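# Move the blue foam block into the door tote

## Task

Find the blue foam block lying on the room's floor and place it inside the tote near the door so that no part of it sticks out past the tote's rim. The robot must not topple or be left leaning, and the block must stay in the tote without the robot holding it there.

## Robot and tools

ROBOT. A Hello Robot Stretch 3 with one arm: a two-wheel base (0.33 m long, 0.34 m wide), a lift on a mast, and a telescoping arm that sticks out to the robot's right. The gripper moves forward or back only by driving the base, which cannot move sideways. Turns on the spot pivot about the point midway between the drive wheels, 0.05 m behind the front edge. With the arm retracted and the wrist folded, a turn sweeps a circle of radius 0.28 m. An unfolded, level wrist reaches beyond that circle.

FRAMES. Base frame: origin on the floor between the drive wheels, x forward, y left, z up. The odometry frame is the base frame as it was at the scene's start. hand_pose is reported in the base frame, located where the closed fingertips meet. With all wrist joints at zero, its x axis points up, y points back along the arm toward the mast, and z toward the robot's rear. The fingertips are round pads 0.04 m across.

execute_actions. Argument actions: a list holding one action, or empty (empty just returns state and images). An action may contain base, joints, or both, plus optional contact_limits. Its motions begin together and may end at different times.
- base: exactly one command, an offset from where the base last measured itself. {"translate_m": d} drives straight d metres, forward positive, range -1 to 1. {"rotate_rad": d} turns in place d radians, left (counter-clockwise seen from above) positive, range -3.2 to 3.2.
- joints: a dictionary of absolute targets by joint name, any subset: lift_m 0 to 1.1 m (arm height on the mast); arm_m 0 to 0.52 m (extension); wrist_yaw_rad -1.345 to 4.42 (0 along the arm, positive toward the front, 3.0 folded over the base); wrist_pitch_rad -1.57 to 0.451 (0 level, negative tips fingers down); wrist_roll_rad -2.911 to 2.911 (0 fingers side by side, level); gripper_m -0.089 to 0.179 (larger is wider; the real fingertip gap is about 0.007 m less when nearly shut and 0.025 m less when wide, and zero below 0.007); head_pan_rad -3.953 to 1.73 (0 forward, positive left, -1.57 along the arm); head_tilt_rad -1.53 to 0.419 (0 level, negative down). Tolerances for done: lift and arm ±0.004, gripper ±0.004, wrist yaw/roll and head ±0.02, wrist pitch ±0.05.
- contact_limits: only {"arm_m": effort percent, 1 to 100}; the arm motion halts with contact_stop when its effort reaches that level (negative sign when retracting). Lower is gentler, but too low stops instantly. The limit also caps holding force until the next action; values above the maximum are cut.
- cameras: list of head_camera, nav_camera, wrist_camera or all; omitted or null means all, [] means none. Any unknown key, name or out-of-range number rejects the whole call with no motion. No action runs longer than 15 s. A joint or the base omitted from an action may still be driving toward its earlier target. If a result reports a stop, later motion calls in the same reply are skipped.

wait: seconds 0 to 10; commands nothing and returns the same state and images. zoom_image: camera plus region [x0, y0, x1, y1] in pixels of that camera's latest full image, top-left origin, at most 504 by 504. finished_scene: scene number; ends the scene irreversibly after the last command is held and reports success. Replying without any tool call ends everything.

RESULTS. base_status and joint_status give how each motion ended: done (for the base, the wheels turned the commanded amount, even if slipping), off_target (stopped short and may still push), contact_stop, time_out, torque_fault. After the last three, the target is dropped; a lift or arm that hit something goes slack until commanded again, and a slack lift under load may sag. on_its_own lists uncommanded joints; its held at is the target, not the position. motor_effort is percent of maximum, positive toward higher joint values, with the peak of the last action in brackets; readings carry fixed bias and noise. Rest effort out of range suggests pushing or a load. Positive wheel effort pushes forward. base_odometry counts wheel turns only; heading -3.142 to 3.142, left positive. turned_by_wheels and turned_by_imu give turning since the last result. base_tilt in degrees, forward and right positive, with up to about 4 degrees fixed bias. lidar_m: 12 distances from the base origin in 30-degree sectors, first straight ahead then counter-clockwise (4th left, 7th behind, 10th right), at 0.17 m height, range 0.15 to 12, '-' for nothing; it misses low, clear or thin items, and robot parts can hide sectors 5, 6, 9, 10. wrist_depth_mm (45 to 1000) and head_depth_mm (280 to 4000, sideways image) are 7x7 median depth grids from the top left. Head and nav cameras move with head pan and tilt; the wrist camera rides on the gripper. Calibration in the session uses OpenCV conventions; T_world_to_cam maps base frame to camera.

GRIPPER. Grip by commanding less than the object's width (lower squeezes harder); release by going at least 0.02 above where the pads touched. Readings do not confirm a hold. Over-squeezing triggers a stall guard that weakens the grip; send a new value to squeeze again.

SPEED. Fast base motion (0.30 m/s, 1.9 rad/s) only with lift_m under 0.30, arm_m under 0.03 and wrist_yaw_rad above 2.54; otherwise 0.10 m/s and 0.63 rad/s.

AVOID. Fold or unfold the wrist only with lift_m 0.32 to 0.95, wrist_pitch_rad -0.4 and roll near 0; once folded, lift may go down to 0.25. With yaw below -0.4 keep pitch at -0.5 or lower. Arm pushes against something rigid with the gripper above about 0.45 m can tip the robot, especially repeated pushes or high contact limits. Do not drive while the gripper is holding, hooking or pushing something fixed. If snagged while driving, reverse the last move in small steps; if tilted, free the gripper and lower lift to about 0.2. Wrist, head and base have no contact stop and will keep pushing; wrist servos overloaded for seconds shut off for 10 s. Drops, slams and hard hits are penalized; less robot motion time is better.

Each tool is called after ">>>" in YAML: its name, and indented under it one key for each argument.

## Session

>>> execute_actions:
  actions: []

Scene clock: 0.00 s.
base_odometry: x=+0.000 y=+0.000 heading=+0.000 (m, m, rad; odometry frame)
turned_by_wheels: +0.000 (rad since the last result)
turned_by_imu: +0.000 (rad since the last result)
base_tilt: forward=-0.3 right=+0.1 (deg)
lidar_m: 1.56 1.33 1.02 1.00 1.06 1.53 1.89 0.98 0.76 0.74 0.78 1.13
head_depth_mm: 1787 1790 1786 1774 1773 1770 1755 / 1799 1794 1791 1769 1777 1775 1761 / 1793 1792 1800 1783 1751 1736 1729 / 1813 1810 1801 1792 1748 1742 1740 / 1813 1823 1808 1812 1751 1748 1747 / 1772 1824 1819 1822 1760 1751 1756 / 1754 1826 1829 1816 1747 1648 1612
base_status: not commanded
joint_positions: lift_m=+0.542 arm_m=-0.001 wrist_yaw_rad=+2.965 wrist_pitch_rad=-0.632 wrist_roll_rad=+0.002 gripper_m=+0.037 head_pan_rad=-0.020 head_tilt_rad=+0.016
joint_status: not commanded
motor_effort: left_wheel=-1 right_wheel=+0 lift_m=+20 arm_m=+0 wrist_yaw_rad=+0 wrist_pitch_rad=+2 wrist_roll_rad=+0 gripper_m=-1 head_pan_rad=+0 head_tilt_rad=+2 (%)
hand_pose: x=+0.0125 y=+0.0461 z=+0.5104 quat_wxyz=(+0.278, +0.689, +0.160, +0.650) (m; base frame)
wrist_depth_mm: 943 - 992 - - - - / - - - - - - - / - - - - - - - / 898 917 940 924 948 971 - / 781 791 825 810 855 818 815 / 685 708 - 718 713 743 744 / 625 634 - 653 629 678 655
pictures: head_camera (sideways: a quarter turn clockwise sets it upright), nav_camera (sideways: a quarter turn counterclockwise sets it upright), wrist_camera
camera_calibration (this result's frames):
head_camera: T_world_to_cam=[[0.0309332, 0.0430776, -0.998593, 1.31484], [0.052591, 0.997617, 0.0446646, -0.0562854], [0.998137, -0.0538987, 0.0285939, -0.0868282], [0, 0, 0, 1]] pos_world=[0.0489543, -0.0051689, 1.31799]
nav_camera: T_world_to_cam=[[-0.0287323, -0.0445323, 0.998595, -1.25788], [-0.0503886, -0.997672, -0.045941, 0.111482], [0.998316, -0.0516378, 0.0264215, -0.0738986], [0, 0, 0, 1]] pos_world=[0.0432498, 0.0513899, 1.26319]
wrist_camera: T_world_to_cam=[[0.984578, -0.171923, 0.0323936, -0.0280949], [-0.0957997, -0.684753, -0.722452, 0.440429], [0.146388, 0.708206, -0.690662, 0.479519], [0, 0, 0, 1]] pos_world=[-0.0003412, -0.0428433, 0.650285]
Images, in order (width x height): head_camera 896x504, nav_camera 672x504, wrist_camera 644x364.

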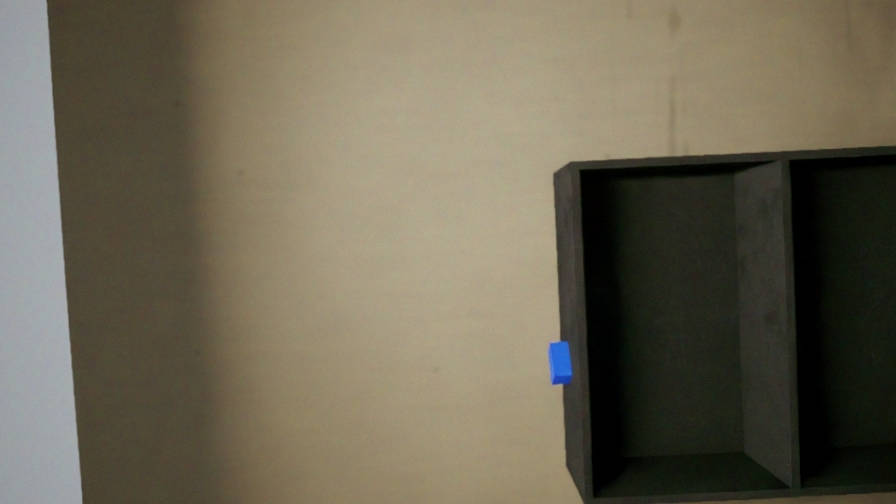

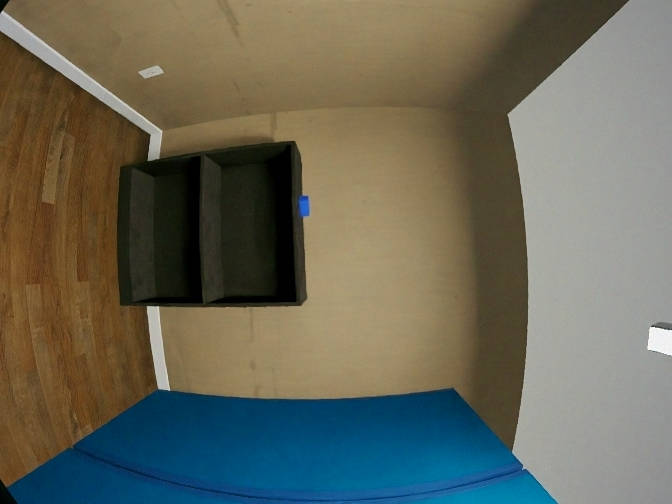

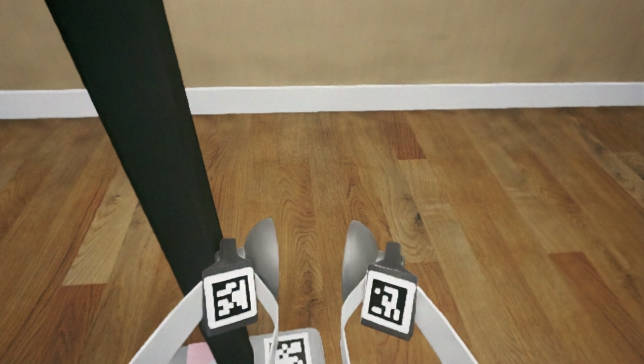

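>>> execute_actions:
  actions:
    - {"base":{"rotate_rad":0.28},"joints":{"head_pan_rad":-3.05,"head_tilt_rad":-0.75,"lift_m":0.293,"wrist_pitch_rad":-0.4}}
  cameras: ["nav_camera","head_camera"]

Scene clock: 8.03 s.
base_odometry: x=+0.000 y=+0.000 heading=+0.280 (m, m, rad; odometry frame)
turned_by_wheels: +0.280 (rad since the last result)
turned_by_imu: +0.281 (rad since the last result)
base_tilt: forward=-0.3 right=+0.1 (deg)
lidar_m: 1.68 1.11 1.00 1.01 1.23 1.90 1.90 0.82 0.74 0.75 0.91 1.56
head_depth_mm: 1566 1752 1986 1861 1546 1316 1143 / 1644 1847 2087 1876 1557 1321 1150 / 1708 1951 2159 1891 1557 1324 1173 / 1797 2022 2217 1894 1559 1324 1148 / 1856 2116 2322 1893 1571 1327 1149 / 1947 2198 2167 1422 1492 1331 1157 / 947 1014 1097 1189 1291 1303 1154
base_status: done
joint_positions: lift_m=+0.293 arm_m=-0.001 wrist_yaw_rad=+2.965 wrist_pitch_rad=-0.421 wrist_roll_rad=+0.002 gripper_m=+0.037 head_pan_rad=-3.043 head_tilt_rad=-0.740
joint_status: all done
motor_effort: left_wheel=-2(6) right_wheel=+2(6) lift_m=+16(17) arm_m=+0(1) wrist_yaw_rad=-1(1) wrist_pitch_rad=+5(6) wrist_roll_rad=+0(0) gripper_m=-1(0) head_pan_rad=-2(35) head_tilt_rad=-3(30) (%)
hand_pose: x=+0.0180 y=+0.0771 z=+0.3053 quat_wxyz=(+0.208, +0.702, +0.086, +0.675) (m; base frame)
wrist_depth_mm: - - - 967 955 900 850 / - - - - - 956 901 / - - - - - - 961 / 770 - 793 817 831 871 846 / 620 - 664 644 668 673 689 / 519 513 - 543 558 551 553 / 462 - - 463 453 476 486
pictures: head_camera (sideways: a quarter turn clockwise sets it upright), nav_camera (sideways: a quarter turn counterclockwise sets it upright)
camera_calibration (this result's frames):
head_camera: T_world_to_cam=[[0.664691, 0.0219785, -0.746795, 0.982262], [0.0441086, -0.998978, 0.00985889, -0.0108923], [-0.745815, -0.0394932, -0.664982, 0.82644], [0, 0, 0, 1]] pos_world=[-0.0360497, 0.000168874, 1.28322]
nav_camera: T_world_to_cam=[[-0.666445, -0.0207342, 0.745266, -0.923282], [-0.0448321, 0.998919, -0.0122994, 0.06762], [-0.744205, -0.0416087, -0.666654, 0.838707], [0, 0, 0, 1]] pos_world=[0.0118855, -0.0517928, 1.24805]
Images, in order (width x height): head_camera 896x504, nav_camera 672x504.

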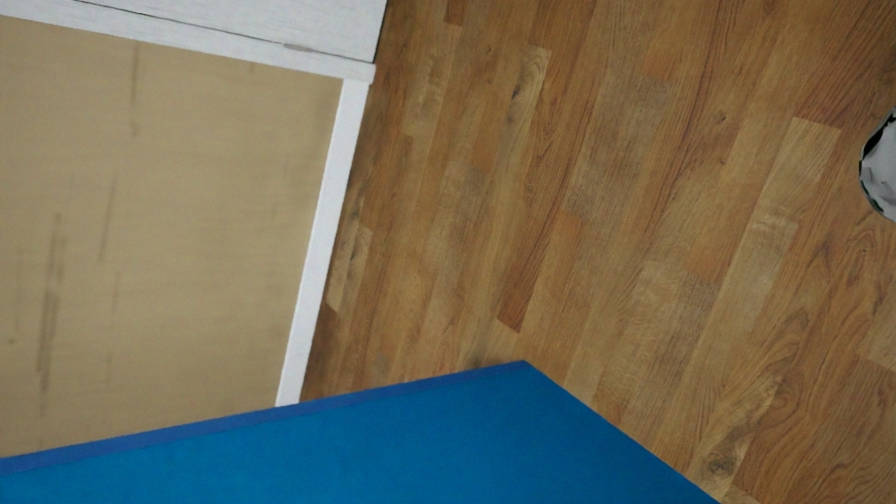

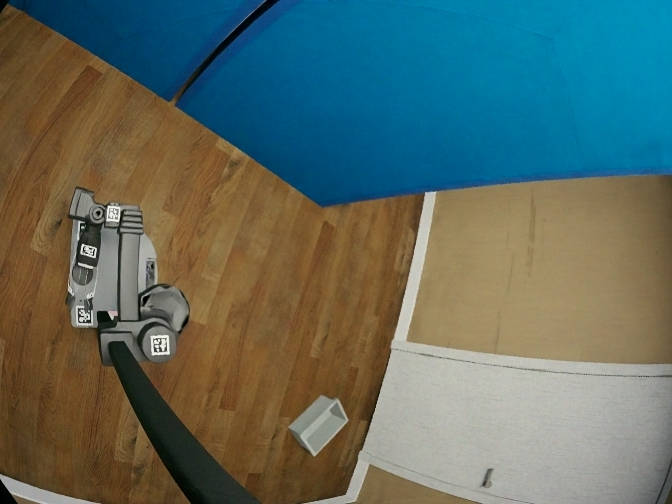

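>>> execute_actions:
  actions:
    - {"base":{"translate_m":-1.0},"joints":{"head_pan_rad":-2.3}}
  cameras: ["nav_camera"]

Scene clock: 17.87 s.
base_odometry: x=-0.961 y=-0.276 heading=+0.280 (m, m, rad; odometry frame)
turned_by_wheels: +0.000 (rad since the last result)
turned_by_imu: +0.001 (rad since the last result)
base_tilt: forward=-0.3 right=+0.1 (deg)
lidar_m: 2.35 1.49 1.34 1.35 1.05 0.95 0.98 1.19 0.40 0.40 0.49 0.95
head_depth_mm: 1240 1342 1453 1596 1541 1312 1144 / 1426 1559 1720 1811 1555 1319 1151 / 1663 1869 2098 1876 1562 1329 1148 / 2030 2321 2333 1891 1562 1322 1153 / 2618 2928 2404 1889 1568 1331 1153 / 2961 3146 2421 1886 1563 739 875 / 2819 3052 2423 1741 528 623 787
base_status: done
joint_positions: lift_m=+0.293 arm_m=-0.001 wrist_yaw_rad=+2.965 wrist_pitch_rad=-0.420 wrist_roll_rad=+0.002 gripper_m=+0.037 head_pan_rad=-2.307 head_tilt_rad=-0.741
joint_status: all done
motor_effort: left_wheel=-1(10) right_wheel=+1(6) lift_m=+16(16) arm_m=+0(0) wrist_yaw_rad=+0(1) wrist_pitch_rad=+5(6) wrist_roll_rad=+0(0) gripper_m=+0(1) head_pan_rad=+3(34) head_tilt_rad=-4(4) (%)
hand_pose: x=+0.0180 y=+0.0771 z=+0.3054 quat_wxyz=(+0.208, +0.702, +0.086, +0.675) (m; base frame)
wrist_depth_mm: - - - - - - - / 968 - - - - - - / 960 - 824 - - - - / 760 - 779 800 832 826 867 / 615 - 671 664 657 671 683 / 519 537 - 548 558 557 556 / 465 - - 471 455 473 489
pictures: nav_camera (sideways: a quarter turn counterclockwise sets it upright)
camera_calibration (this result's frames):
nav_camera: T_world_to_cam=[[-0.480524, -0.463081, 0.74475, -0.923743], [-0.70365, 0.710441, -0.0122576, 0.0715844], [-0.523425, -0.529933, -0.667231, 0.838111], [0, 0, 0, 1]] pos_world=[0.0451776, -0.0344814, 1.24805]
Images, in order (width x height): nav_camera 672x504.

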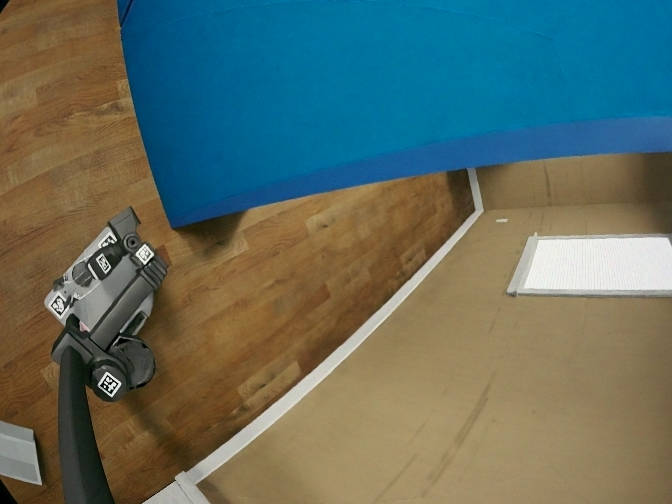

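>>> execute_actions:
  actions:
    - {"base":{"translate_m":-0.42},"joints":{"head_pan_rad":-1.6,"head_tilt_rad":-0.6}}
  cameras: ["nav_camera","head_camera"]

Scene clock: 23.93 s.
base_odometry: x=-1.365 y=-0.392 heading=+0.280 (m, m, rad; odometry frame)
turned_by_wheels: +0.000 (rad since the last result)
turned_by_imu: +0.001 (rad since the last result)
base_tilt: forward=-0.3 right=+0.1 (deg)
lidar_m: 2.60 1.64 1.49 0.97 0.60 0.57 0.58 0.70 1.37 0.69 0.47 0.60
head_depth_mm: 2652 2924 3060 2238 1734 1428 1205 / 2725 2856 2918 2220 1751 1429 1213 / 2798 2977 3100 2239 1755 1433 1216 / 2899 3185 3087 2231 1749 1430 1222 / 2966 3259 3159 2262 1763 1371 1195 / 3017 2915 785 829 878 936 1003 / 582 610 640 670 705 742 780
base_status: done
joint_positions: lift_m=+0.293 arm_m=-0.001 wrist_yaw_rad=+2.965 wrist_pitch_rad=-0.420 wrist_roll_rad=+0.002 gripper_m=+0.037 head_pan_rad=-1.607 head_tilt_rad=-0.606
joint_status: all done
motor_effort: left_wheel=-1(10) right_wheel=+1(7) lift_m=+16(16) arm_m=+0(0) wrist_yaw_rad=+1(1) wrist_pitch_rad=+5(5) wrist_roll_rad=+0(0) gripper_m=+0(1) head_pan_rad=+3(32) head_tilt_rad=+2(10) (%)
hand_pose: x=+0.0180 y=+0.0772 z=+0.3054 quat_wxyz=(+0.208, +0.702, +0.086, +0.675) (m; base frame)
wrist_depth_mm: - 938 - - - - - / 578 - - - - - - / 612 - - 946 948 - - / 626 - 798 816 826 830 841 / 607 - 670 640 662 669 691 / 523 523 - 541 550 550 564 / 468 - - 465 468 473 486
pictures: head_camera (sideways: a quarter turn clockwise sets it upright), nav_camera (sideways: a quarter turn counterclockwise sets it upright)
camera_calibration (this result's frames):
head_camera: T_world_to_cam=[[0.0638509, 0.555462, -0.829087, 1.0932], [0.995889, -0.0889564, 0.017099, -0.0261264], [-0.0642548, -0.82677, -0.558858, 0.684228], [0, 0, 0, 1]] pos_world=[0.000182016, -0.0438558, 1.28919]
nav_camera: T_world_to_cam=[[-0.0653268, -0.557222, 0.82779, -1.03452], [-0.995939, 0.0879108, -0.01942, 0.0826948], [-0.0619504, -0.825697, -0.560702, 0.696716], [0, 0, 0, 1]] pos_world=[0.0579386, -0.00845301, 1.24862]
Images, in order (width x height): head_camera 896x504, nav_camera 672x504.

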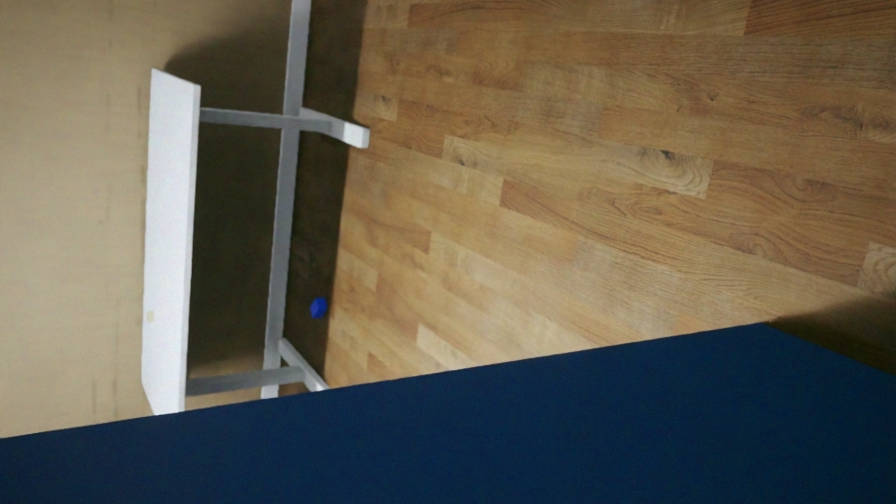

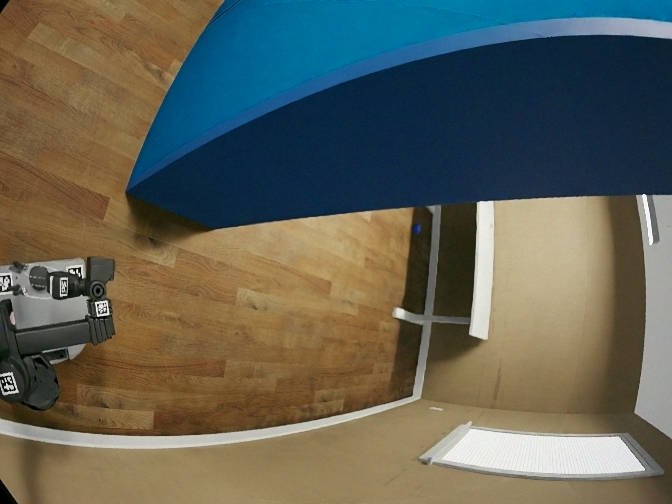

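>>> execute_actions:
  actions:
    - {"base":{"rotate_rad":-1.76},"joints":{"head_pan_rad":0.3,"head_tilt_rad":-0.65}}
  cameras: ["nav_camera","head_camera"]

Scene clock: 42.17 s.
base_odometry: x=-1.365 y=-0.392 heading=-1.480 (m, m, rad; odometry frame)
turned_by_wheels: -1.760 (rad since the last result)
turned_by_imu: -1.753 (rad since the last result)
base_tilt: forward=-0.3 right=+0.1 (deg)
lidar_m: 2.84 0.48 0.47 2.88 1.83 1.50 1.38 0.68 0.58 0.57 0.63 1.00
head_depth_mm: 2696 2942 2732 2117 1684 1391 1192 / 2803 3112 2870 2123 1678 1403 1193 / 2903 3212 2888 2121 1691 1407 1187 / 3006 3311 2869 2152 1685 1365 1198 / 635 692 756 831 930 1044 1152 / 542 583 629 682 746 818 907 / 474 504 537 576 621 668 790
base_status: done
joint_positions: lift_m=+0.293 arm_m=-0.001 wrist_yaw_rad=+2.965 wrist_pitch_rad=-0.420 wrist_roll_rad=+0.002 gripper_m=+0.037 head_pan_rad=+0.293 head_tilt_rad=-0.642
joint_status: all done
motor_effort: left_wheel=+1(10) right_wheel=-3(8) lift_m=+16(16) arm_m=+0(0) wrist_yaw_rad=+1(0) wrist_pitch_rad=+5(5) wrist_roll_rad=+0(0) gripper_m=+0(1) head_pan_rad=+3(36) head_tilt_rad=-4(7) (%)
hand_pose: x=+0.0180 y=+0.0771 z=+0.3054 quat_wxyz=(+0.208, +0.702, +0.086, +0.675) (m; base frame)
wrist_depth_mm: - - - - 891 458 398 / - - - - 891 454 431 / 960 - - - 872 475 477 / 774 - 791 809 774 521 507 / 617 - 668 653 667 566 573 / 525 520 - 554 551 555 570 / 463 - - 468 455 479 478
pictures: head_camera (sideways: a quarter turn clockwise sets it upright), nav_camera (sideways: a quarter turn counterclockwise sets it upright)
camera_calibration (this result's frames):
head_camera: T_world_to_cam=[[-0.574851, -0.127704, -0.808231, 1.06991], [-0.23711, 0.971364, 0.015164, -0.0160852], [0.78315, 0.200357, -0.58867, 0.717844], [0, 0, 0, 1]] pos_world=[0.0490432, 0.00843085, 1.28755]
nav_camera: T_world_to_cam=[[0.576948, 0.126862, 0.806869, -1.01117], [0.238034, -0.971099, -0.0175217, 0.0726952], [0.781326, 0.202171, -0.590471, 0.7303], [0, 0, 0, 1]] pos_world=[-0.00451678, 0.051227, 1.24837]
Images, in order (width x height): head_camera 896x504, nav_camera 672x504.

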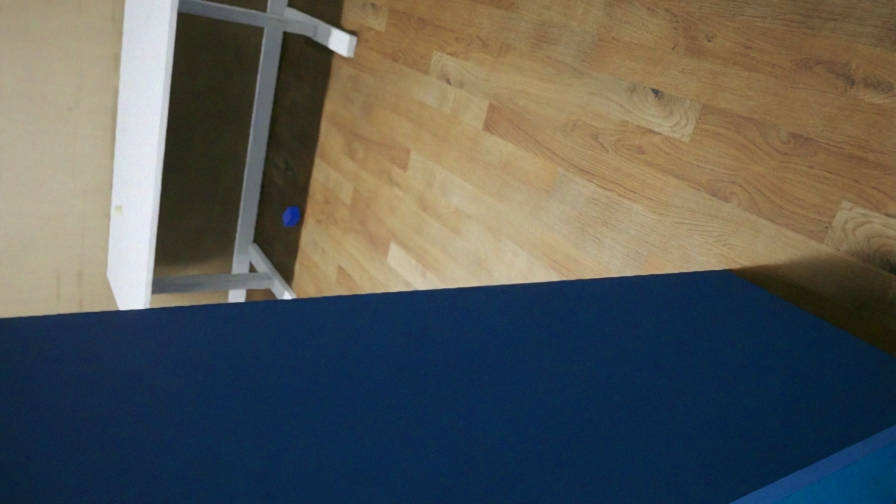

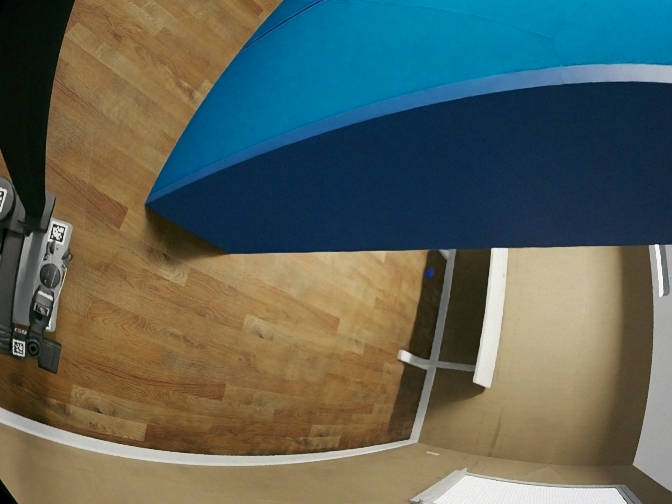

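>>> execute_actions:
  actions:
    - {"base":{"translate_m":1.0}}
  cameras: ["nav_camera","head_camera"]

Scene clock: 49.47 s.
base_odometry: x=-1.274 y=-1.388 heading=-1.480 (m, m, rad; odometry frame)
turned_by_wheels: +0.000 (rad since the last result)
turned_by_imu: -0.001 (rad since the last result)
base_tilt: forward=-0.3 right=+0.1 (deg)
lidar_m: 1.83 2.28 2.84 1.14 0.36 0.39 1.76 0.91 0.75 0.74 0.82 1.29
head_depth_mm: 1871 1943 2272 2049 1678 1392 1189 / 1942 1973 2407 2117 1684 1399 1187 / 2015 1980 2518 2134 1698 1397 1198 / 2140 1998 2646 2136 1698 1398 1199 / 2236 2178 2698 2134 1693 1407 1200 / 2325 2215 2770 2152 1703 1417 1197 / 2442 2748 2953 2141 1719 1412 1202
base_status: done
joint_positions: lift_m=+0.293 arm_m=-0.001 wrist_yaw_rad=+2.965 wrist_pitch_rad=-0.420 wrist_roll_rad=+0.002 gripper_m=+0.037 head_pan_rad=+0.293 head_tilt_rad=-0.643
joint_status: not commanded
motor_effort: left_wheel=+2(9) right_wheel=-3(7) lift_m=+16(16) arm_m=+0(1) wrist_yaw_rad=+0(0) wrist_pitch_rad=+5(5) wrist_roll_rad=+0(0) gripper_m=+0(1) head_pan_rad=+3(3) head_tilt_rad=-4(3) (%)
hand_pose: x=+0.0180 y=+0.0771 z=+0.3054 quat_wxyz=(+0.208, +0.702, +0.086, +0.675) (m; base frame)
wrist_depth_mm: - - - - - - - / 905 - - - - - - / 800 - 975 - - - - / 617 - 797 823 816 851 864 / 388 - 670 645 664 672 679 / 390 486 - 544 544 558 567 / 420 - - 472 455 483 483
pictures: head_camera (sideways: a quarter turn clockwise sets it upright), nav_camera (sideways: a quarter turn counterclockwise sets it upright)
camera_calibration (this result's frames):
head_camera: T_world_to_cam=[[-0.575079, -0.127857, -0.808045, 1.06966], [-0.23724, 0.971333, 0.0151471, -0.0160624], [0.782944, 0.200411, -0.588926, 0.718178], [0, 0, 0, 1]] pos_world=[0.0490377, 0.00843549, 1.28753]
nav_camera: T_world_to_cam=[[0.577175, 0.127016, 0.806682, -1.01092], [0.238163, -0.971067, -0.0175051, 0.0726728], [0.781119, 0.202226, -0.590726, 0.730634], [0, 0, 0, 1]] pos_world=[-0.00454011, 0.0512206, 1.24837]
Images, in order (width x height): head_camera 896x504, nav_camera 672x504.

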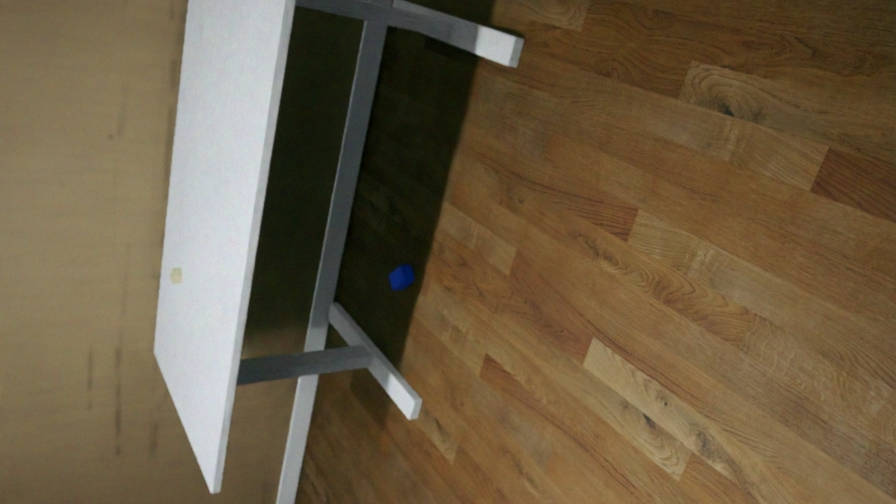

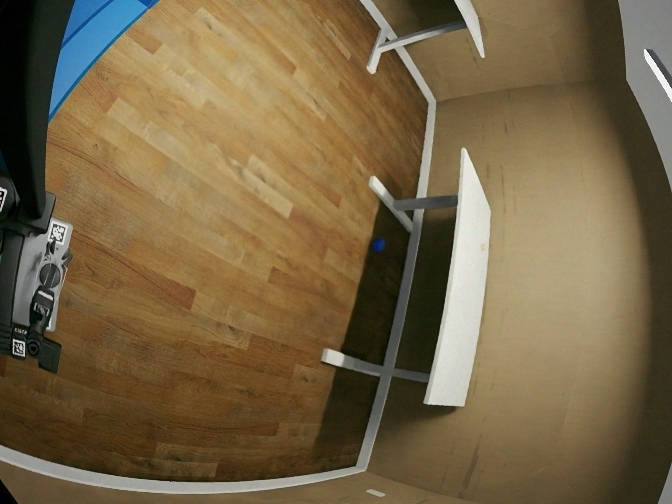

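>>> execute_actions:
  actions:
    - {"base":{"rotate_rad":0.33},"joints":{"head_pan_rad":0.0,"head_tilt_rad":-0.9}}
  cameras: []

>>> execute_actions:
  actions:
    - {"base":{"translate_m":1.0}}
  cameras: ["nav_camera","head_camera"]

Scene clock: 53.97 s.
base_odometry: x=-1.274 y=-1.388 heading=-1.150 (m, m, rad; odometry frame)
turned_by_wheels: +0.330 (rad since the last result)
turned_by_imu: +0.330 (rad since the last result)
base_tilt: forward=-0.4 right=+0.1 (deg)
lidar_m: 2.28 2.84 1.21 1.07 0.53 2.48 1.09 0.78 0.74 0.77 1.03 1.83
head_depth_mm: 1513 2217 1934 1623 1411 1246 1099 / 1516 2287 1943 1636 1412 1243 1101 / 1603 2359 1953 1628 1414 1251 1110 / 2281 2396 1959 1637 1414 1246 1104 / 2352 2340 1947 1636 1414 1244 1113 / 2549 2408 1955 1638 1406 1249 1111 / 2700 2431 1935 1640 1427 1241 1109
base_status: done
joint_positions: lift_m=+0.293 arm_m=-0.001 wrist_yaw_rad=+2.965 wrist_pitch_rad=-0.420 wrist_roll_rad=+0.002 gripper_m=+0.037 head_pan_rad=+0.007 head_tilt_rad=-0.889
joint_status: all done
motor_effort: left_wheel=-3(8) right_wheel=+1(10) lift_m=+16(16) arm_m=+0(0) wrist_yaw_rad=+0(0) wrist_pitch_rad=+5(5) wrist_roll_rad=+0(0) gripper_m=-1(0) head_pan_rad=-3(21) head_tilt_rad=-5(18) (%)
hand_pose: x=+0.0180 y=+0.0771 z=+0.3054 quat_wxyz=(+0.208, +0.702, +0.086, +0.675) (m; base frame)
wrist_depth_mm: - - - - - - - / 373 - - - - - - / 412 - 875 - - - - / 453 - 684 807 808 829 862 / 517 - 595 656 645 677 688 / 526 518 - 549 545 551 566 / 462 - - 467 458 474 489
pictures: none
No camera images: the call's "cameras" was empty. Leave "cameras" out to get every camera's image.

Scene clock: 59.00 s.
base_odometry: x=-0.866 y=-2.301 heading=-1.150 (m, m, rad; odometry frame)
turned_by_wheels: +0.000 (rad since the last result)
turned_by_imu: -0.001 (rad since the last result)
base_tilt: forward=-0.3 right=+0.2 (deg)
lidar_m: 1.29 1.97 2.13 1.95 1.49 1.18 1.79 1.28 1.22 1.26 1.02 1.42
head_depth_mm: 1208 1051 848 1569 1402 1240 1103 / 1251 1052 850 1601 1412 1238 1106 / 1279 1049 875 1640 1414 1244 1106 / 1321 1053 903 1633 1431 1237 1107 / 1385 1055 1696 1627 1416 1245 1108 / 1390 1056 1595 1642 1416 1246 1107 / 1612 1060 1894 1639 1422 1246 1107
base_status: done
joint_positions: lift_m=+0.293 arm_m=-0.001 wrist_yaw_rad=+2.965 wrist_pitch_rad=-0.420 wrist_roll_rad=+0.002 gripper_m=+0.037 head_pan_rad=+0.007 head_tilt_rad=-0.889
joint_status: not commanded
motor_effort: left_wheel=-2(6) right_wheel=+1(9) lift_m=+16(16) arm_m=+0(0) wrist_yaw_rad=+0(1) wrist_pitch_rad=+5(5) wrist_roll_rad=+0(1) gripper_m=+0(1) head_pan_rad=-2(3) head_tilt_rad=-4(4) (%)
hand_pose: x=+0.0180 y=+0.0771 z=+0.3054 quat_wxyz=(+0.208, +0.702, +0.086, +0.675) (m; base frame)
wrist_depth_mm: - - - - - - - / - - - - - - - / - - - - - - - / 771 - 796 802 825 851 858 / 622 - 678 645 664 673 671 / 510 524 - 532 558 556 567 / 457 - - 477 459 483 482
pictures: head_camera (sideways: a quarter turn clockwise sets it upright), nav_camera (sideways: a quarter turn counterclockwise sets it upright)
camera_calibration (this result's frames):
head_camera: T_world_to_cam=[[-0.767393, 0.0383557, -0.640028, 0.851865], [0.0485527, 0.998819, 0.00164268, -0.000221739], [0.639336, -0.0298145, -0.76835, 0.952425], [0, 0, 0, 1]] pos_world=[0.0448074, -0.00405629, 1.27701]
nav_camera: T_world_to_cam=[[0.76878, -0.0397572, 0.638276, -0.792613], [-0.0481971, -0.998829, -0.0041639, 0.0570474], [0.637694, -0.0275619, -0.769797, 0.964419], [0, 0, 0, 1]] pos_world=[-0.00290909, 0.0520497, 1.24855]
Images, in order (width x height): head_camera 896x504, nav_camera 672x504.

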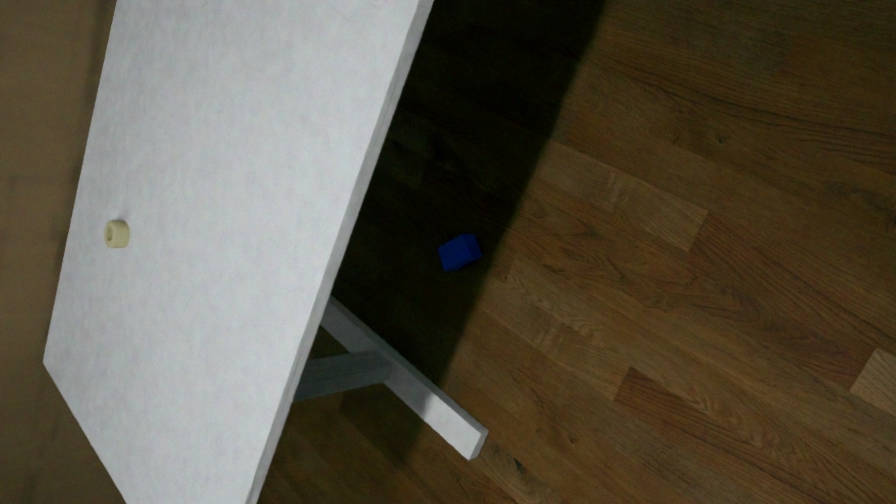

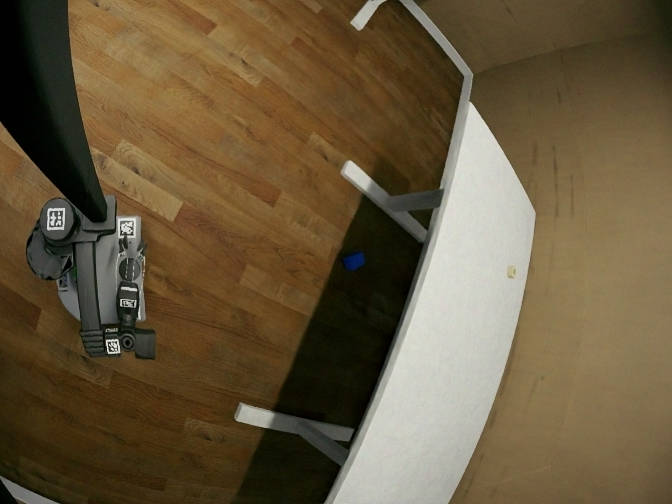

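>>> zoom_image:
  camera: "head_camera"
  region: [420, 215, 500, 290]

Region (420, 215, 500, 290) of head_camera's 896x504 image, scaled by 6.300, with more detail than that image has; it fills the top 472 rows of this view, and the rest is white.

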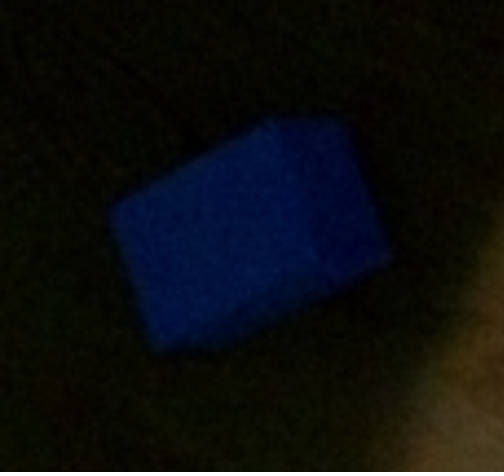

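>>> execute_actions:
  actions:
    - {"base":{"translate_m":0.39},"joints":{"lift_m":0.33,"wrist_yaw_rad":0.42,"arm_m":0.2,"head_tilt_rad":-1.1}}
  cameras: ["nav_camera","head_camera"]

Scene clock: 78.63 s.
base_odometry: x=-0.707 y=-2.657 heading=-1.150 (m, m, rad; odometry frame)
turned_by_wheels: +0.000 (rad since the last result)
turned_by_imu: -0.001 (rad since the last result)
base_tilt: forward=-0.3 right=+0.2 (deg)
lidar_m: 0.95 0.91 1.92 2.29 1.58 1.57 1.57 1.47 1.41 1.45 0.82 1.08
head_depth_mm: 905 785 693 622 587 1183 1091 / 903 785 696 620 1263 1180 1090 / 907 779 693 622 1295 1182 - / 897 783 692 640 1293 1182 - / 900 785 692 1372 1290 1185 - / 901 787 693 1385 1298 1189 1105 / 900 786 692 1418 1293 1184 1092
base_status: done
joint_positions: lift_m=+0.330 arm_m=+0.200 wrist_yaw_rad=+0.422 wrist_pitch_rad=-0.419 wrist_roll_rad=+0.002 gripper_m=+0.037 head_pan_rad=+0.007 head_tilt_rad=-1.087
joint_status: all done
motor_effort: left_wheel=-2(6) right_wheel=+1(8) lift_m=+23(25) arm_m=+2(3) wrist_yaw_rad=-1(2) wrist_pitch_rad=+5(5) wrist_roll_rad=+0(0) gripper_m=-1(0) head_pan_rad=-2(2) head_tilt_rad=-5(18) (%)
hand_pose: x=+0.0703 y=-0.5493 z=+0.3421 quat_wxyz=(+0.707, +0.289, -0.646, +0.000) (m; base frame)
wrist_depth_mm: 633 721 391 970 - 961 790 / 652 749 427 - - - 803 / 711 792 464 - - - 861 / 713 807 517 881 889 916 839 / 674 687 639 713 720 736 756 / 563 572 - 557 608 620 619 / 485 497 480 468 494 518 526
pictures: head_camera (sideways: a quarter turn clockwise sets it upright), nav_camera (sideways: a quarter turn counterclockwise sets it upright)
camera_calibration (this result's frames):
head_camera: T_world_to_cam=[[-0.87786, 0.0376511, -0.477434, 0.640716], [0.0478707, 0.998811, -0.00925246, 0.0139657], [0.476518, -0.0309775, -0.878619, 1.09676], [0, 0, 0, 1]] pos_world=[0.0391625, -0.00409777, 1.26967]
nav_camera: T_world_to_cam=[[0.878878, -0.0390553, 0.475446, -0.581155], [-0.0480155, -0.998824, 0.00671042, 0.0428894], [0.474625, -0.0287264, -0.879719, 1.10831], [0, 0, 0, 1]] pos_world=[-0.0132072, 0.0519796, 1.25102]
Images, in order (width x height): head_camera 896x504, nav_camera 672x504.

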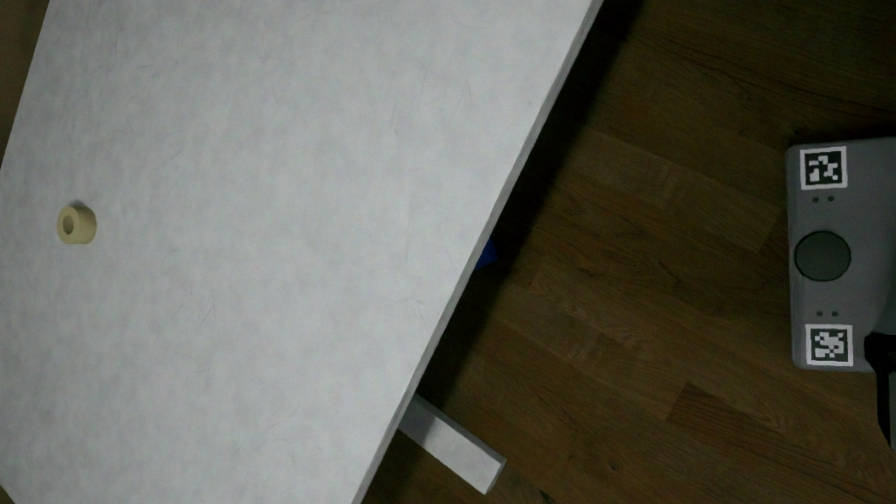

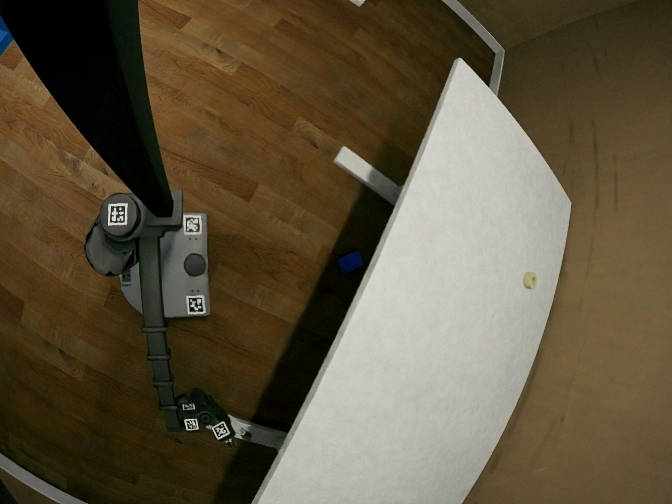

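>>> execute_actions:
  actions:
    - {"base":{"rotate_rad":1.513},"joints":{"lift_m":0.22,"arm_m":0.41,"wrist_pitch_rad":-1.2,"gripper_m":0.13,"head_pan_rad":-1.57}}
  cameras: ["nav_camera","wrist_camera"]

Scene clock: 86.93 s.
base_odometry: x=-0.707 y=-2.657 heading=+0.363 (m, m, rad; odometry frame)
turned_by_wheels: +1.513 (rad since the last result)
turned_by_imu: +1.514 (rad since the last result)
base_tilt: forward=-0.4 right=+0.2 (deg)
lidar_m: 2.29 2.05 1.57 1.56 1.51 1.41 1.43 0.82 1.08 1.09 0.91 1.92
head_depth_mm: 906 784 692 621 1245 1185 1103 / 902 781 692 621 1255 1199 - / 900 782 693 621 1283 1213 - / 900 780 693 639 1292 1212 - / 903 780 691 650 1296 1185 1085 / 905 782 690 1385 1289 1180 1089 / 902 781 692 1390 1294 1186 1082
base_status: done
joint_positions: lift_m=+0.220 arm_m=+0.410 wrist_yaw_rad=+0.420 wrist_pitch_rad=-1.200 wrist_roll_rad=+0.002 gripper_m=+0.130 head_pan_rad=-1.563 head_tilt_rad=-1.087
joint_status: all done
motor_effort: left_wheel=-1(6) right_wheel=+2(8) lift_m=+16(20) arm_m=+2(3) wrist_yaw_rad=+0(1) wrist_pitch_rad=+0(5) wrist_roll_rad=+0(0) gripper_m=+0(81) head_pan_rad=-2(33) head_tilt_rad=-5(5) (%)
hand_pose: x=+0.0071 y=-0.6191 z=+0.1114 quat_wxyz=(+0.654, +0.512, -0.488, -0.270) (m; base frame)
wrist_depth_mm: 309 310 317 319 320 327 329 / 298 299 303 306 311 312 316 / 289 289 293 293 298 300 302 / 277 279 281 237 285 291 290 / 265 269 270 230 276 282 279 / 259 - 264 225 267 271 270 / 249 250 254 256 257 257 263
pictures: nav_camera (sideways: a quarter turn counterclockwise sets it upright), wrist_camera
camera_calibration (this result's frames):
nav_camera: T_world_to_cam=[[-0.0383002, -0.878917, 0.475435, -0.575546], [-0.998865, 0.0471574, 0.00671108, 0.0486888], [-0.0283188, -0.474639, -0.879725, 1.11138], [0, 0, 0, 1]] pos_world=[0.058063, 0.0193525, 1.25102]
wrist_camera: T_world_to_cam=[[-0.904422, -0.425868, 0.025642, -0.267201], [-0.419373, 0.876365, -0.236875, 0.610827], [0.0784057, -0.224988, -0.971202, 0.129807], [0, 0, 0, 1]] pos_world=[0.00432454, -0.619895, 0.277609]
Images, in order (width x height): nav_camera 672x504, wrist_camera 644x364.

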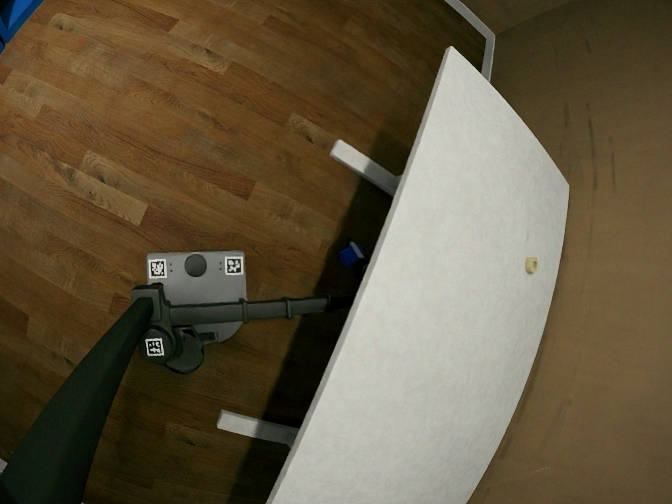

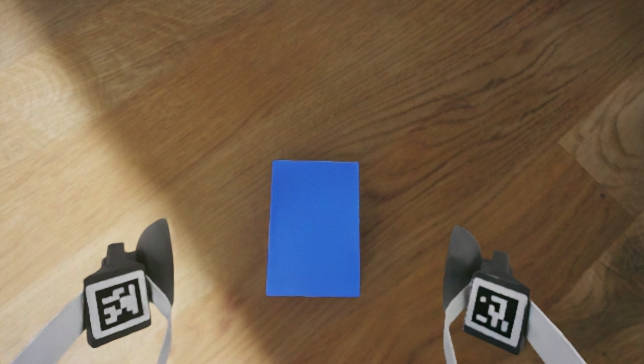

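>>> execute_actions:
  actions:
    - {"joints":{"lift_m":0.14,"arm_m":0.43,"gripper_m":0.11}}
  cameras: ["wrist_camera"]

Scene clock: 97.87 s.
base_odometry: x=-0.707 y=-2.657 heading=+0.363 (m, m, rad; odometry frame)
turned_by_wheels: +0.000 (rad since the last result)
turned_by_imu: +0.000 (rad since the last result)
base_tilt: forward=-0.3 right=+0.1 (deg)
lidar_m: 2.30 2.05 1.58 1.56 1.51 1.41 1.44 0.82 1.08 1.10 0.91 1.91
head_depth_mm: 905 785 693 621 1246 1180 1100 / 905 782 692 619 1257 1197 - / 902 782 692 620 1299 - - / 900 781 693 636 1293 1208 - / 900 783 692 648 1290 1181 1092 / 901 783 692 1396 1287 1183 1087 / 900 781 693 1386 1296 1183 1086
base_status: not commanded
joint_positions: lift_m=+0.140 arm_m=+0.430 wrist_yaw_rad=+0.420 wrist_pitch_rad=-1.201 wrist_roll_rad=+0.002 gripper_m=+0.110 head_pan_rad=-1.563 head_tilt_rad=-1.087
joint_status: all done
motor_effort: left_wheel=-2(2) right_wheel=+1(1) lift_m=+16(16) arm_m=+2(3) wrist_yaw_rad=+0(0) wrist_pitch_rad=+0(0) wrist_roll_rad=-1(0) gripper_m=+0(75) head_pan_rad=-3(2) head_tilt_rad=-5(6) (%)
hand_pose: x=+0.0071 y=-0.6389 z=+0.0313 quat_wxyz=(+0.654, +0.512, -0.488, -0.270) (m; base frame)
wrist_depth_mm: 218 222 223 224 228 230 233 / 211 212 215 216 221 222 224 / 204 206 205 209 209 213 215 / 195 197 195 155 203 204 206 / 189 191 150 149 197 197 199 / 183 - 144 143 187 191 192 / 178 177 140 140 182 182 185
pictures: wrist_camera
camera_calibration (this result's frames):
wrist_camera: T_world_to_cam=[[-0.904416, -0.425881, 0.0256308, -0.273662], [-0.419427, 0.876487, -0.236328, 0.609301], [0.0781825, -0.224489, -0.971335, 0.0479372], [0, 0, 0, 1]] pos_world=[0.00430581, -0.639831, 0.197572]
Images, in order (width x height): wrist_camera 644x364.

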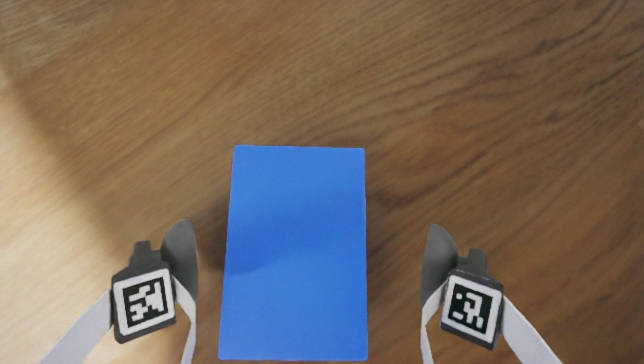

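>>> execute_actions:
  actions:
    - {"joints":{"gripper_m":0.015}}
  cameras: ["wrist_camera"]

Scene clock: 100.73 s.
base_odometry: x=-0.707 y=-2.657 heading=+0.363 (m, m, rad; odometry frame)
turned_by_wheels: +0.000 (rad since the last result)
turned_by_imu: +0.000 (rad since the last result)
base_tilt: forward=-0.4 right=+0.1 (deg)
lidar_m: 2.30 2.04 1.57 1.56 1.51 1.41 1.44 0.82 1.08 1.10 0.91 1.92
head_depth_mm: 905 784 692 622 1243 1183 1100 / 899 780 691 620 1257 1194 - / 901 783 692 621 1294 - - / 898 781 691 634 1303 1209 - / 904 779 692 648 1293 1179 1097 / 900 783 691 1388 1285 1180 1084 / 904 783 690 1379 1296 1181 1086
base_status: not commanded
joint_positions: lift_m=+0.140 arm_m=+0.430 wrist_yaw_rad=+0.420 wrist_pitch_rad=-1.201 wrist_roll_rad=+0.002 gripper_m=+0.016 head_pan_rad=-1.563 head_tilt_rad=-1.087
joint_status: all done
motor_effort: left_wheel=-1(1) right_wheel=+1(1) lift_m=+16(16) arm_m=+2(2) wrist_yaw_rad=+0(0) wrist_pitch_rad=+0(0) wrist_roll_rad=+0(0) gripper_m=-20(92) head_pan_rad=-2(3) head_tilt_rad=-6(5) (%)
hand_pose: x=+0.0071 y=-0.6389 z=+0.0313 quat_wxyz=(+0.654, +0.512, -0.488, -0.270) (m; base frame)
wrist_depth_mm: 220 220 223 225 228 232 232 / 211 213 215 216 219 221 225 / 202 205 207 209 212 212 215 / 198 198 196 150 202 204 206 / 190 191 146 145 196 197 198 / 183 185 140 141 - 190 192 / 177 177 177 136 181 184 185
pictures: wrist_camera
camera_calibration (this result's frames):
wrist_camera: T_world_to_cam=[[-0.904416, -0.425882, 0.0256308, -0.273662], [-0.419428, 0.876487, -0.236328, 0.609301], [0.0781825, -0.224489, -0.971335, 0.0479373], [0, 0, 0, 1]] pos_world=[0.00430584, -0.639831, 0.197572]
Images, in order (width x height): wrist_camera 644x364.

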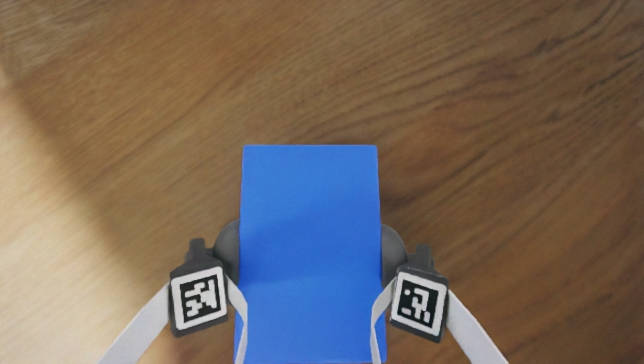

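>>> execute_actions:
  actions:
    - {"base":{"rotate_rad":-1.55},"joints":{"lift_m":0.293,"arm_m":0.0,"wrist_pitch_rad":-0.4,"wrist_yaw_rad":2.6,"head_pan_rad":-3.14,"head_tilt_rad":-0.7}}

Scene clock: 127.30 s.
base_odometry: x=-0.707 y=-2.657 heading=-1.187 (m, m, rad; odometry frame)
turned_by_wheels: -1.550 (rad since the last result)
turned_by_imu: -1.551 (rad since the last result)
base_tilt: forward=-0.4 right=+0.1 (deg)
lidar_m: 1.10 0.91 1.91 2.30 1.59 1.57 1.56 1.49 1.41 1.44 0.82 1.08
head_depth_mm: 1554 1791 1713 1850 1592 1339 1160 / 1345 1664 1874 1878 1596 1341 1163 / 3344 3494 2458 1900 1593 1347 1167 / 2812 3037 2545 1949 1610 1351 1164 / 2326 2567 2538 1991 1611 1353 1168 / 2039 2180 2329 1996 1604 1360 1171 / 1764 1881 2024 1988 1622 1356 1165
base_status: done
joint_positions: lift_m=+0.293 arm_m=+0.000 wrist_yaw_rad=+2.598 wrist_pitch_rad=-0.423 wrist_roll_rad=+0.002 gripper_m=+0.016 head_pan_rad=-3.133 head_tilt_rad=-0.704
joint_status: all done
motor_effort: left_wheel=+1(6) right_wheel=-3(8) lift_m=+24(24) arm_m=-2(3) wrist_yaw_rad=+2(4) wrist_pitch_rad=+6(7) wrist_roll_rad=+0(0) gripper_m=-20(20) head_pan_rad=-3(35) head_tilt_rad=+1(24) (%)
hand_pose: x=+0.0944 y=+0.0463 z=+0.3043 quat_wxyz=(+0.329, +0.706, -0.042, +0.625) (m; base frame)
wrist_depth_mm: - - - - - - 690 / - - - - - - 756 / - - - - - - - / 773 772 727 151 799 824 842 / 615 613 146 146 661 668 673 / 521 523 140 140 - 552 563 / 455 462 137 136 460 478 481
pictures: head_camera (sideways: a quarter turn clockwise sets it upright), nav_camera (sideways: a quarter turn counterclockwise sets it upright), wrist_camera
camera_calibration (this result's frames):
head_camera: T_world_to_cam=[[0.636612, -0.0382359, -0.770236, 1.01299], [-0.0456914, -0.998886, 0.0118218, -0.0129006], [-0.769829, 0.0276672, -0.63765, 0.791034], [0, 0, 0, 1]] pos_world=[-0.0365079, 0.00396051, 1.28479]
nav_camera: T_world_to_cam=[[-0.6383, 0.0396326, 0.768766, -0.954084], [0.0448779, 0.998891, -0.0142346, 0.0695928], [-0.768478, 0.0254147, -0.639371, 0.803367], [0, 0, 0, 1]] pos_world=[0.00525462, -0.0521201, 1.24811]
wrist_camera: T_world_to_cam=[[0.853894, -0.519437, 0.0323984, -0.0735607], [-0.250085, -0.464111, -0.84974, 0.342539], [0.456423, 0.717486, -0.526205, 0.245308], [0, 0, 0, 1]] pos_world=[0.0365125, -0.0552395, 0.422535]
Images, in order (width x height): head_camera 896x504, nav_camera 672x504, wrist_camera 644x364.

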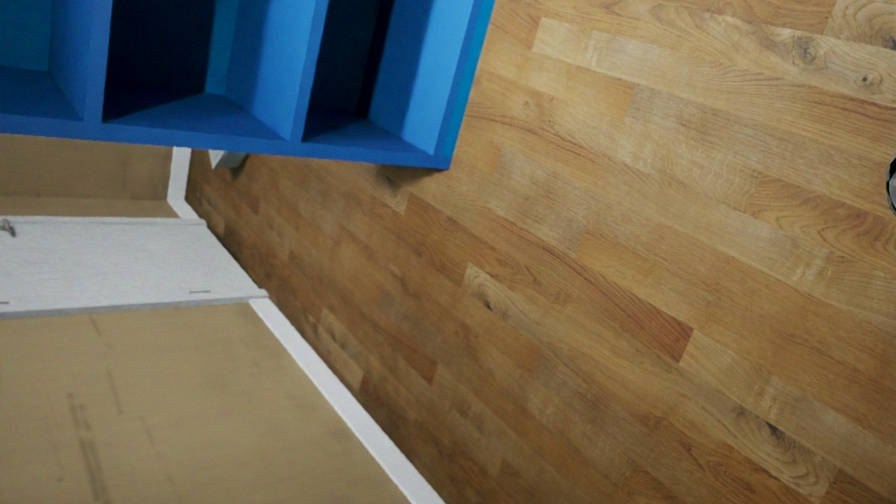

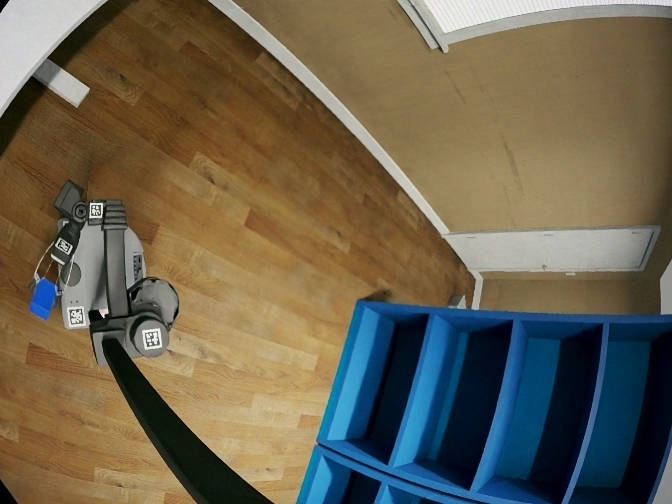

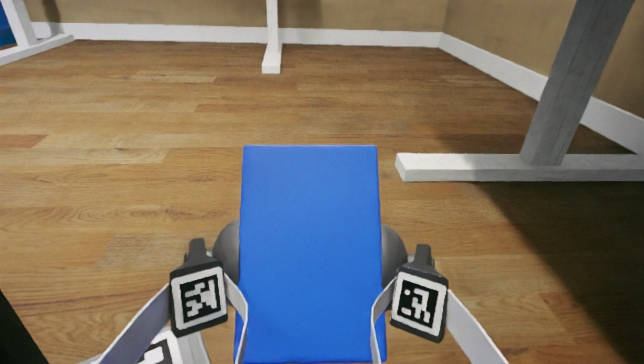

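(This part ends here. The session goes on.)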